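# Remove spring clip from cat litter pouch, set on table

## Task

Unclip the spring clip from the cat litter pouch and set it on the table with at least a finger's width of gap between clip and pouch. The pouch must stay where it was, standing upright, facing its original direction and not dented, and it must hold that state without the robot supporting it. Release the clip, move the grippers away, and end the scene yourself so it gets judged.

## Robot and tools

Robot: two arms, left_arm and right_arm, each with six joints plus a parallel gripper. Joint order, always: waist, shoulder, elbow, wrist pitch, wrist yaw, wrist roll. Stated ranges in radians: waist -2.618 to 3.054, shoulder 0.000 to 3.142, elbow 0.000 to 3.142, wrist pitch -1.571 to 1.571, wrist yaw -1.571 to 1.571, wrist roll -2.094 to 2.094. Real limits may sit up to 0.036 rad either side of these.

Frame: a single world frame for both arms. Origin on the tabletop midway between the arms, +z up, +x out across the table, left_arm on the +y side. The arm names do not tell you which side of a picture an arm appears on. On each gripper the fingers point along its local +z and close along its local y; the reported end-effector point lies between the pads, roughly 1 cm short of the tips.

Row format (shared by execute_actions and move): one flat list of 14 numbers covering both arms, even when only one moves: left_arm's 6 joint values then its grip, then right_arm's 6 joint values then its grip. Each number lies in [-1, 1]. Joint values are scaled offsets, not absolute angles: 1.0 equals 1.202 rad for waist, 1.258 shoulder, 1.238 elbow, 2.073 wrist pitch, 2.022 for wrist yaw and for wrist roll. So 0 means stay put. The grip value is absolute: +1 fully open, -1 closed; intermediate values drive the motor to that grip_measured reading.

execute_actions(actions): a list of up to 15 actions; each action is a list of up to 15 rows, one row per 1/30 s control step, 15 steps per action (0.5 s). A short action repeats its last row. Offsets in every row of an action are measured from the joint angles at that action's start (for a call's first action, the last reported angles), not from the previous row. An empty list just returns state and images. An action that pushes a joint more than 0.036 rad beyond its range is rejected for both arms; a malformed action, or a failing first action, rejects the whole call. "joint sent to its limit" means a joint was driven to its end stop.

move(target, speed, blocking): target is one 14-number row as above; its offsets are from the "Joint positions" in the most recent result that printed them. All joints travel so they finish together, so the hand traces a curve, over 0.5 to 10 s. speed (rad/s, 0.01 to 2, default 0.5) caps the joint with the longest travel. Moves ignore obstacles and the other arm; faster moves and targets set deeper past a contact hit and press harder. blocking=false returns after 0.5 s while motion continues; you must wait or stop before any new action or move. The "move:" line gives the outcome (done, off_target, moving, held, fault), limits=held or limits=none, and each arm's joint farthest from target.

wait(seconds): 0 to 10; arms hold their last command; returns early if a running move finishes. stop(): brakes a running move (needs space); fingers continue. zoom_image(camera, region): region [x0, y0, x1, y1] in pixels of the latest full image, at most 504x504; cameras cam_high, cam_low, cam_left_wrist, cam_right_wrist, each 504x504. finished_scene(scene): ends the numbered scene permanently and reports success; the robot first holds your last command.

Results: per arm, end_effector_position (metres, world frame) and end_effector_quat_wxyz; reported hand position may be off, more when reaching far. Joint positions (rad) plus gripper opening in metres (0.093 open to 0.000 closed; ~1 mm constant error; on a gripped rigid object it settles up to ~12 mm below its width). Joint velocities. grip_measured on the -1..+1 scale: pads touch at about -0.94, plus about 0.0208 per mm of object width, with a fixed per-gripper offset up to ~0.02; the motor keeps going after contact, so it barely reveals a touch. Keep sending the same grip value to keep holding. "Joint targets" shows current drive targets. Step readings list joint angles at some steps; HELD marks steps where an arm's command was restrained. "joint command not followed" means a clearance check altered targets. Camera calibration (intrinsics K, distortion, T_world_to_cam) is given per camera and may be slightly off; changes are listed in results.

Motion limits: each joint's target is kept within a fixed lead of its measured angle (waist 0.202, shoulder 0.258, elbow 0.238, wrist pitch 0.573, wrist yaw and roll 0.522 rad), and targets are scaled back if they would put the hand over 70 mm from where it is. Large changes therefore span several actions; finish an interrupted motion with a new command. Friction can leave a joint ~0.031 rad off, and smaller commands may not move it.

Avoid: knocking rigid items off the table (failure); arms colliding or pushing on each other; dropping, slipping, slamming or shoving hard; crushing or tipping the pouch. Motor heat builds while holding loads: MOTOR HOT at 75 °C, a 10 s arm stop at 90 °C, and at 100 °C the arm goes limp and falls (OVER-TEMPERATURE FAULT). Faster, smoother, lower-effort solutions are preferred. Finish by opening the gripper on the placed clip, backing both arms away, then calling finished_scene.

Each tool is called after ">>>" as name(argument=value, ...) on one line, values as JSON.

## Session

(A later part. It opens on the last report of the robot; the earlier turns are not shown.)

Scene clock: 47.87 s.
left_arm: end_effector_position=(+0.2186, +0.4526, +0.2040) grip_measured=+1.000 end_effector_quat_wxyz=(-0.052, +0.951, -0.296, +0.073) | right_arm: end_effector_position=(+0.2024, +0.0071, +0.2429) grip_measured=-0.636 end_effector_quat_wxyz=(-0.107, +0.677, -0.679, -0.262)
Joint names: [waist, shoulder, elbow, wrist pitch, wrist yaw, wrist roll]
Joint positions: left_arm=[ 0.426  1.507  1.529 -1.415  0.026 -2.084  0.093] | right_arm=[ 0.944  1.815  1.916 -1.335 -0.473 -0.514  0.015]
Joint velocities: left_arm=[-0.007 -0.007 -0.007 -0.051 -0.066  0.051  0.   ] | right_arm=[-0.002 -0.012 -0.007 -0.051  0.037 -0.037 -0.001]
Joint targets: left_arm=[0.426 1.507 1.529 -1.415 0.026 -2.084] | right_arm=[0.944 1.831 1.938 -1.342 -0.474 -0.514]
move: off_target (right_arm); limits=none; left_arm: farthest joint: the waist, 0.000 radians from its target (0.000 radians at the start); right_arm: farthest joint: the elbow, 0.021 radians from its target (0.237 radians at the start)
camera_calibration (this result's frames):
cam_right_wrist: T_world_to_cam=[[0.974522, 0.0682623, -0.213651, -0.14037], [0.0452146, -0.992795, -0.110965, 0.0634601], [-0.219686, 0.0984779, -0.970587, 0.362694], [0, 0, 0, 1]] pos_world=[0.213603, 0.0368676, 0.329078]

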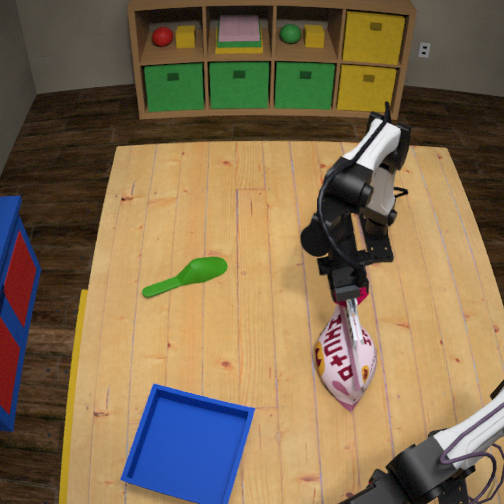

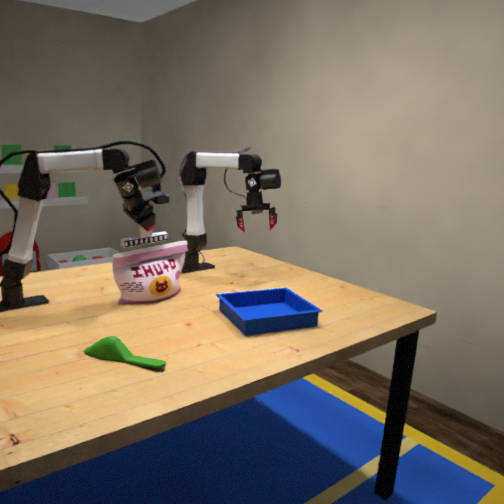

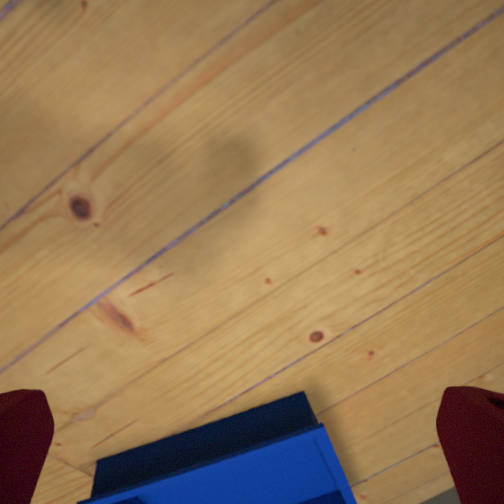

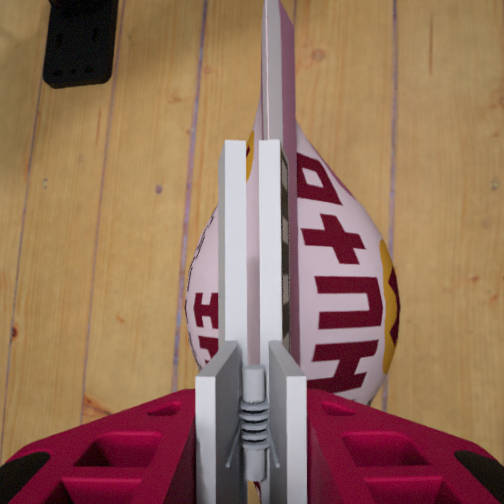

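>>> move(target=[0,0,0,0,0,0,1, -0.4409,-0.1049,-0.6653,0.3965,0.1034,0,-0.65], speed=0.5)

Scene clock: 59.20 s.
left_arm: end_effector_position=(+0.2186, +0.4526, +0.2040) grip_measured=+1.000 end_effector_quat_wxyz=(-0.052, +0.951, -0.296, +0.073) | right_arm: end_effector_position=(+0.3773, -0.1532, +0.0717) grip_measured=-0.637 end_effector_quat_wxyz=(+0.220, -0.473, +0.844, +0.123)
Joint names: [waist, shoulder, elbow, wrist pitch, wrist yaw, wrist roll]
Joint positions: left_arm=[ 0.426  1.507  1.529 -1.415  0.026 -2.084  0.093] | right_arm=[ 0.419  1.708  1.105 -0.529 -0.267 -0.514  0.015]
Joint velocities: left_arm=[ 0.002 -0.012  0.017  0.051  0.007 -0.037  0.   ] | right_arm=[ 0.002  0.002  0.007 -0.081  0.007 -0.022 -0.   ]
Joint targets: left_arm=[0.426 1.507 1.529 -1.415 0.026 -2.084] | right_arm=[0.414 1.683 1.093 -0.513 -0.263 -0.514]
move: off_target (right_arm); limits=none; left_arm: farthest joint: the waist, 0.000 radians from its target (0.000 radians at the start); right_arm: farthest joint: the shoulder, 0.025 radians from its target (0.132 radians at the start)
camera_calibration (this result's frames):
cam_right_wrist: T_world_to_cam=[[0.859526, -0.511089, -0.0016807, -0.397041], [-0.509414, -0.856435, -0.0837584, 0.105611], [0.0413685, 0.0728487, -0.996485, 0.150169], [0, 0, 0, 1]] pos_world=[0.388855, -0.123413, 0.15782]

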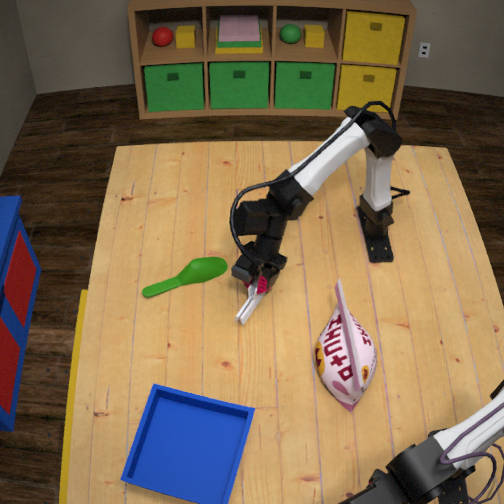

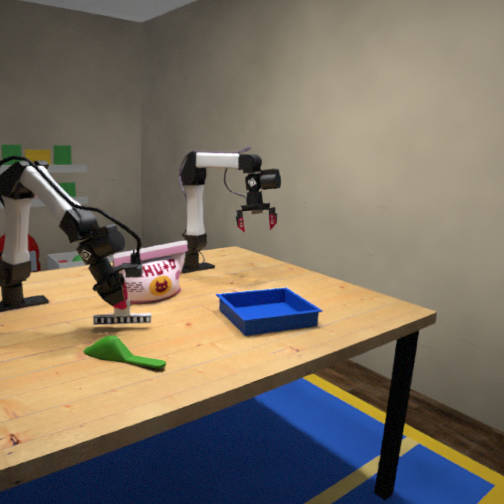

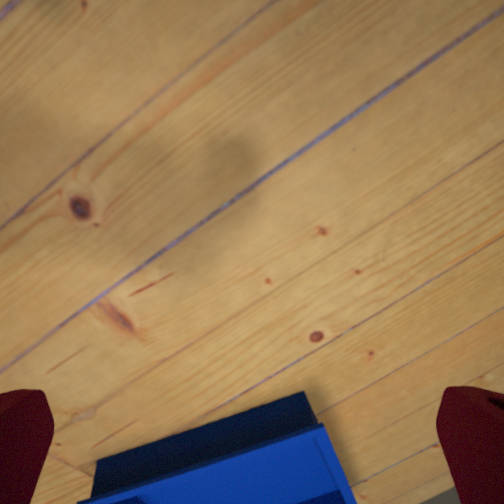

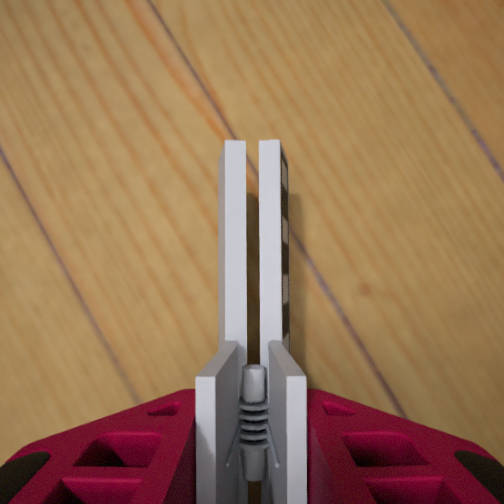

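>>> zoom_image(camera="cam_low", region=[75, 265, 175, 345])

>>> zoom_image(camera="cam_high", region=[200, 240, 300, 340])

Region (75, 265, 175, 345) of cam_low's 504x504 image, scaled by 5.040, with more detail than that image has; it fills the top 403 rows of this view, and the rest is white.

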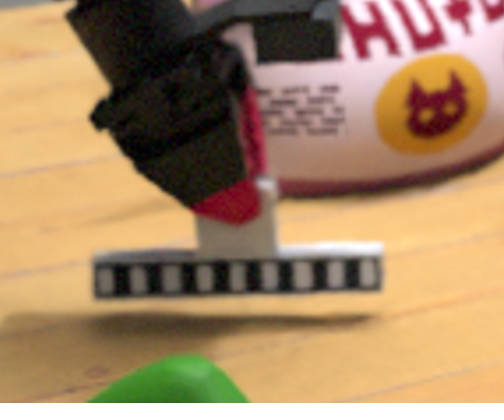

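Region (200, 240, 300, 340) of cam_high's 504x504 image, scaled by 5.040, with more detail than that image has.

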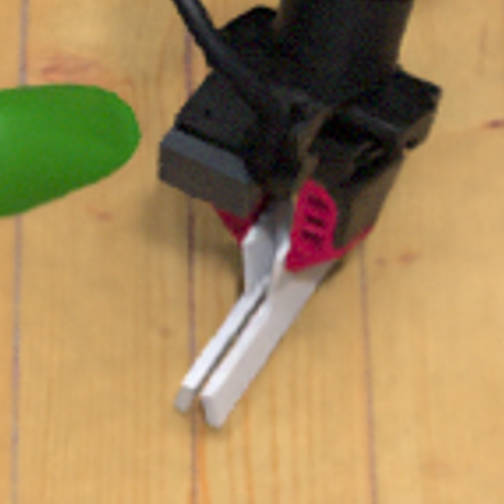

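>>> move(target=[0,0,0,0,0,0,1, 0,0.064,0.004,0.030,0,0,-0.65], speed=0.07)

Scene clock: 62.67 s.
left_arm: end_effector_position=(+0.2186, +0.4526, +0.2040) grip_measured=+1.000 end_effector_quat_wxyz=(-0.052, +0.951, -0.296, +0.073) | right_arm: end_effector_position=(+0.3812, -0.1513, +0.0558) grip_measured=-0.637 end_effector_quat_wxyz=(+0.211, -0.473, +0.847, +0.123)
Joint names: [waist, shoulder, elbow, wrist pitch, wrist yaw, wrist roll]
Joint positions: left_arm=[ 0.426  1.507  1.529 -1.415  0.026 -2.084  0.093] | right_arm=[ 0.419  1.758  1.105 -0.498 -0.267 -0.514  0.015]
Joint velocities: left_arm=[ 0.002 -0.032 -0.007  0.022 -0.081 -0.007  0.   ] | right_arm=[ 0.002 -0.007 -0.007  0.037 -0.022 -0.051 -0.001]
Joint targets: left_arm=[0.426 1.507 1.529 -1.415 0.026 -2.084] | right_arm=[0.419 1.788 1.110 -0.467 -0.267 -0.514]
move: off_target (right_arm); limits=none; left_arm: farthest joint: the waist, 0.000 radians from its target (0.000 radians at the start); right_arm: farthest joint: the wrist pitch, 0.031 radians from its target (0.062 radians at the start)
camera_calibration (this result's frames):
cam_right_wrist: T_world_to_cam=[[0.859406, -0.511146, -0.0122587, -0.398816], [-0.510719, -0.85706, -0.0679272, 0.107352], [0.0242143, 0.0646378, -0.997615, 0.139401], [0, 0, 0, 1]] pos_world=[0.394197, -0.120856, 0.141471]

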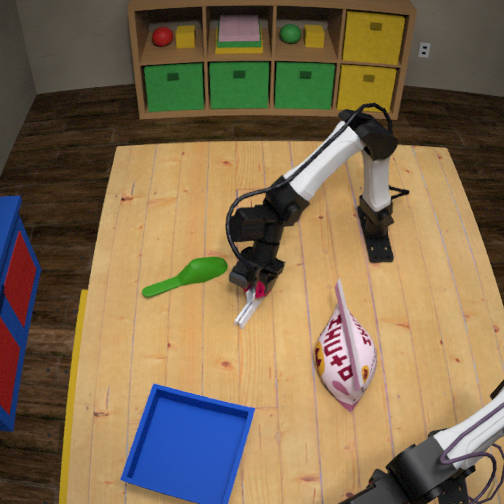

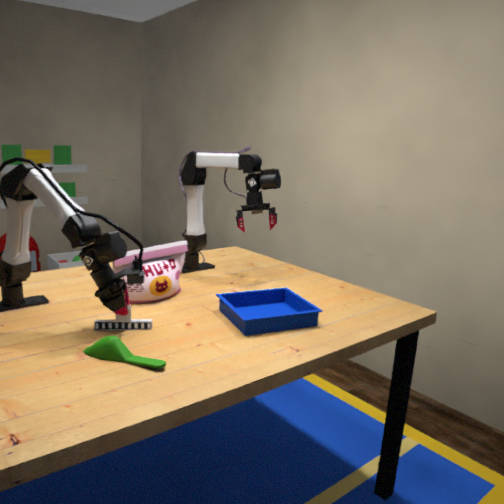

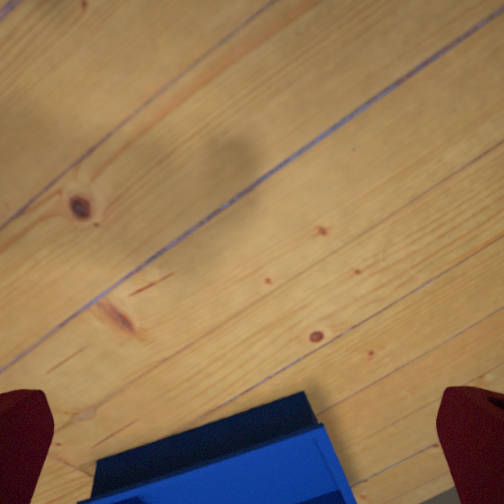

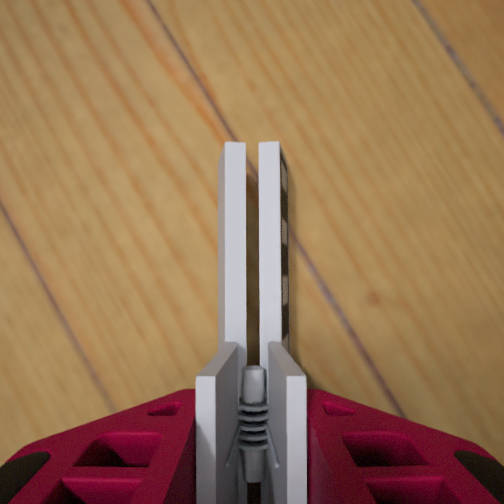

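>>> zoom_image(camera="cam_low", region=[75, 265, 175, 345])

Region (75, 265, 175, 345) of cam_low's 504x504 image, scaled by 5.040, with more detail than that image has; it fills the top 403 rows of this view, and the rest is white.

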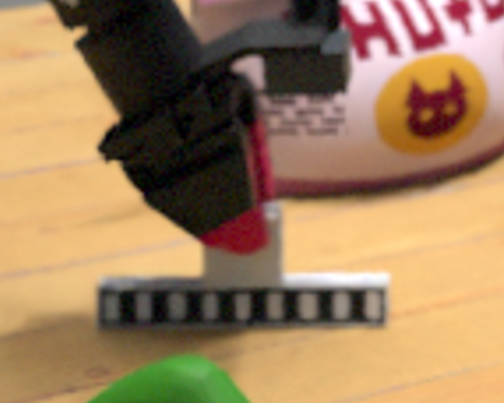

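>>> execute_actions(actions=[[[0,0,0,0,0,0,1, 0,0.016,0.004,0.010,0,0,-0.635],[0,0,0,0,0,0,1, 0,0.012,0.004,0.007,0,0,-0.62],[0,0,0,0,0,0,1, 0,0.008,0.004,0.004,0,0,-0.60],[0,0,0,0,0,0,1, 0,0.004,0.004,0.002,0,0,-0.58],[0,0,0,0,0,0,1, 0,0.002,0.004,0,0,0,-0.56],[0,0,0,0,0,0,1, 0,0,0.004,0,0,0,-0.54],[0,0,0,0,0,0,1, 0,0,0.004,0,0,0,-0.52],[0,0,0,0,0,0,1, 0,0,0.004,0,0,0,-0.50],[0,0,0,0,0,0,1, 0,0,0.004,0,0,0,-0.48],[0,0,0,0,0,0,1, 0,0,0.004,0,0,0,-0.46],[0,0,0,0,0,0,1, 0,0,0.004,0,0,0,-0.44],[0,0,0,0,0,0,1, 0,0,0.004,0,0,0,-0.42],[0,0,0,0,0,0,1, 0,0,0.004,0,0,0,-0.40],[0,0,0,0,0,0,1, 0,0,0.004,0,0,0,-0.38],[0,0,0,0,0,0,1, 0,0,0.004,0,0,0,-0.36]],[[0,0,0,0,0,0,1, 0,0,0.004,0,0,0,-0.34],[0,0,0,0,0,0,1, 0,0,0.004,0,0,0,-0.32],[0,0,0,0,0,0,1, 0,0,0.004,0,0,0,-0.30],[0,0,0,0,0,0,1, 0,0,0.004,0,0,0,-0.28],[0,0,0,0,0,0,1, 0,0,0.004,0,0,0,-0.26],[0,0,0,0,0,0,1, 0,0,0.004,0,0,0,-0.24],[0,0,0,0,0,0,1, 0,0,0.004,0,0,0,-0.22],[0,0,0,0,0,0,1, 0,0,0.004,0,0,0,-0.19],[0,0,0,0,0,0,1, 0,0,0.004,0,0,0,-0.15],[0,0,0,0,0,0,1, 0,0,0.004,0,0,0,-0.10],[0,0,0,0,0,0,1, 0,0,0.004,0,0,0,-0.04],[0,0,0,0,0,0,1, 0,0,0.004,0,0,0,0.02],[0,0,0,0,0,0,1, 0,0,0.004,0,0,0,0.08],[0,0,0,0,0,0,1, 0,0,0.004,0,0,0,0.14],[0,0,0,0,0,0,1, 0,0,0.004,0,0,0,0.20]]])

Scene clock: 64.93 s.
left_arm: end_effector_position=(+0.2186, +0.4526, +0.2040) grip_measured=+1.000 end_effector_quat_wxyz=(-0.052, +0.951, -0.296, +0.073) | right_arm: end_effector_position=(+0.3812, -0.1513, +0.0558) grip_measured=+0.167 end_effector_quat_wxyz=(+0.211, -0.473, +0.847, +0.123)
Joint names: [waist, shoulder, elbow, wrist pitch, wrist yaw, wrist roll]
Joint positions: left_arm=[ 0.426  1.507  1.529 -1.415  0.026 -2.084  0.093] | right_arm=[ 0.419  1.758  1.105 -0.498 -0.267 -0.514  0.053]
Joint velocities: left_arm=[-0.012 -0.002  0.012  0.037  0.037 -0.037  0.   ] | right_arm=[ 0.002  0.012 -0.007 -0.022  0.022  0.022  0.063]
Joint targets: left_arm=[0.426 1.507 1.529 -1.415 0.026 -2.084] | right_arm=[0.419 1.758 1.110 -0.498 -0.267 -0.514]
Step readings (joint positions; steps 1 to 15: 1st action; 16 to 30: 2nd action):
0: left_arm=[0.426 1.507 1.529 -1.415 0.026 -2.084] | right_arm=[0.419 1.758 1.105 -0.498 -0.267 -0.514]
1: left_arm=[0.426 1.507 1.529 -1.415 0.026 -2.084] | right_arm=[0.419 1.758 1.105 -0.498 -0.267 -0.514]
2: left_arm=[0.426 1.507 1.529 -1.415 0.026 -2.084] | right_arm=[0.419 1.758 1.105 -0.498 -0.267 -0.514]
4: left_arm=[0.426 1.507 1.529 -1.415 0.026 -2.084] | right_arm=[0.419 1.758 1.105 -0.498 -0.267 -0.514]
8: left_arm=[0.426 1.507 1.529 -1.415 0.026 -2.084] | right_arm=[0.419 1.758 1.105 -0.498 -0.267 -0.514]
15: left_arm=[0.426 1.507 1.529 -1.415 0.026 -2.084] | right_arm=[0.419 1.758 1.105 -0.498 -0.267 -0.514]
16: left_arm=[0.426 1.507 1.529 -1.415 0.026 -2.084] | right_arm=[0.419 1.758 1.105 -0.498 -0.267 -0.514]
17: left_arm=[0.426 1.507 1.529 -1.415 0.026 -2.084] | right_arm=[0.419 1.758 1.105 -0.498 -0.267 -0.514]
19: left_arm=[0.426 1.507 1.529 -1.415 0.026 -2.084] | right_arm=[0.419 1.758 1.105 -0.498 -0.267 -0.514]
23: left_arm=[0.426 1.507 1.529 -1.415 0.026 -2.084] | right_arm=[0.419 1.758 1.105 -0.498 -0.267 -0.514]
30: Joint positions above
camera_calibration (this result's frames):
cam_right_wrist: T_world_to_cam=[[0.859406, -0.511146, -0.0122587, -0.398816], [-0.510719, -0.85706, -0.0679272, 0.107352], [0.0242143, 0.0646378, -0.997615, 0.139401], [0, 0, 0, 1]] pos_world=[0.394197, -0.120856, 0.141471]

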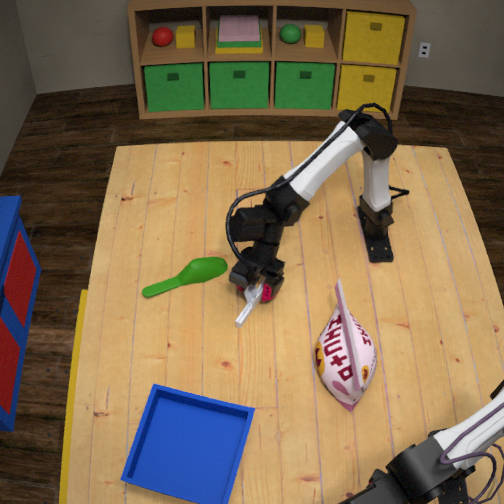

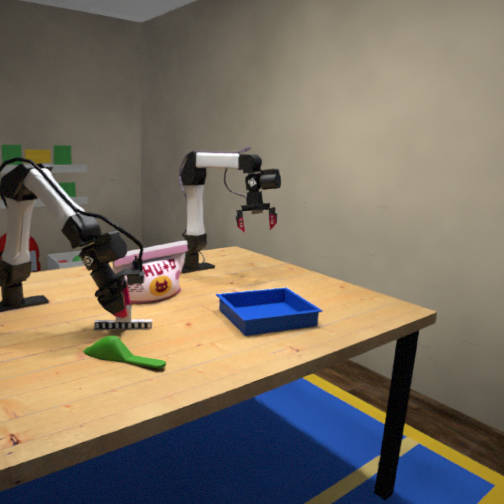

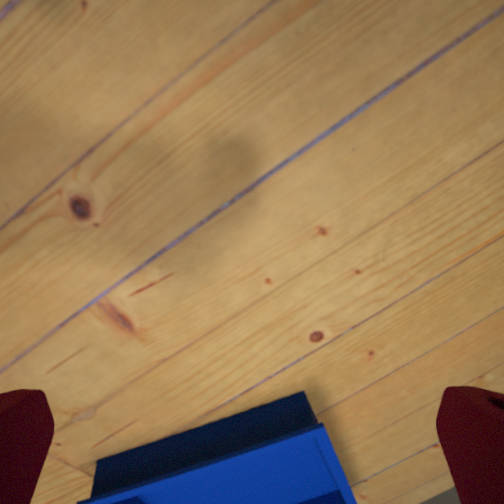

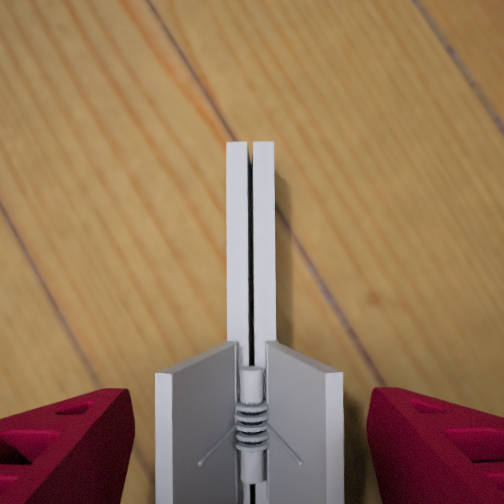

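>>> move(target=[0,0,0,0,0,0,1, 0,-0.42,0.004,0,0,0,1], speed=0.55)

Scene clock: 68.57 s.
left_arm: end_effector_position=(+0.2186, +0.4526, +0.2040) grip_measured=+1.000 end_effector_quat_wxyz=(-0.052, +0.951, -0.296, +0.073) | right_arm: end_effector_position=(+0.3617, -0.1607, +0.2519) grip_measured=+0.998 end_effector_quat_wxyz=(+0.454, -0.462, +0.755, +0.103)
Joint names: [waist, shoulder, elbow, wrist pitch, wrist yaw, wrist roll]
Joint positions: left_arm=[ 0.426  1.507  1.529 -1.415  0.026 -2.084  0.093] | right_arm=[ 0.419  1.235  1.105 -0.498 -0.267 -0.514  0.093]
Joint velocities: left_arm=[-0.007 -0.002 -0.022 -0.051 -0.037  0.11   0.   ] | right_arm=[-0.012  0.002 -0.007 -0.022  0.007 -0.007 -0.   ]
Joint targets: left_arm=[0.426 1.507 1.529 -1.415 0.026 -2.084] | right_arm=[0.419 1.230 1.110 -0.498 -0.267 -0.514]
move: done; limits=none; left_arm: farthest joint: the waist, 0.000 radians from its target (0.000 radians at the start); right_arm: farthest joint: the shoulder, 0.005 radians from its target (0.529 radians at the start)
camera_calibration (this result's frames):
cam_right_wrist: T_world_to_cam=[[0.797978, -0.540549, 0.266529, -0.437148], [-0.379791, -0.794391, -0.474027, 0.167703], [0.467963, 0.277038, -0.839202, 0.169744], [0, 0, 0, 1]] pos_world=[0.333092, -0.150104, 0.338458]

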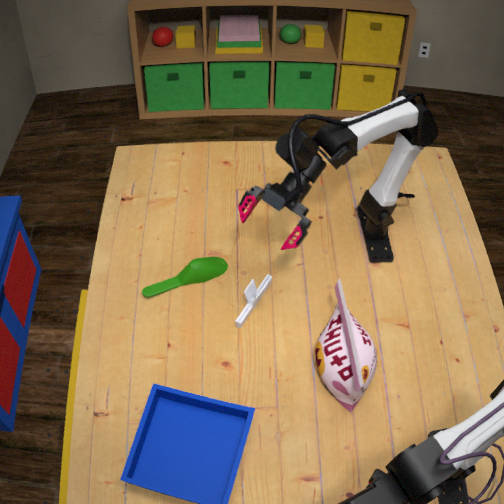

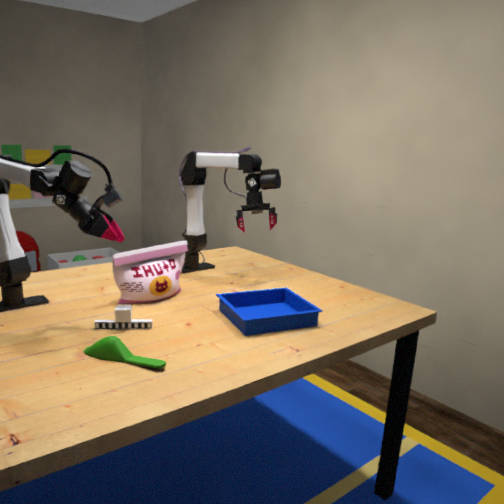

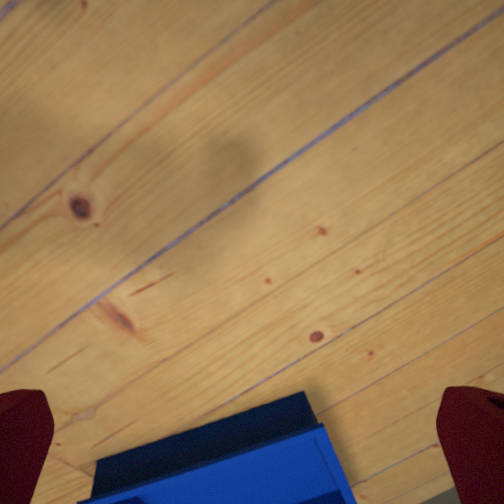

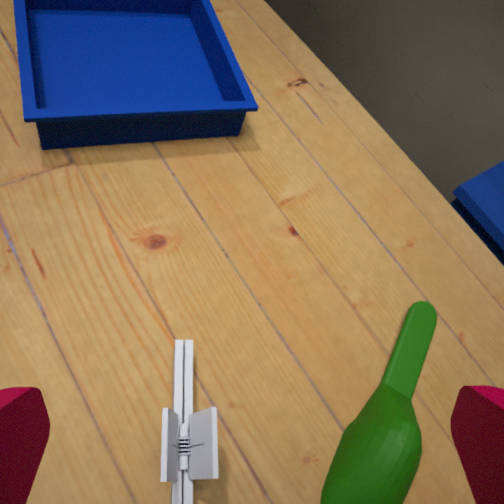

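The clip is standing on the table well away from the pouch. The pouch hasn't moved, and the arm is about 18 cm above the clip. Ending scene 1.

>>> finished_scene(scene=1)

The scene is finished: the task was done.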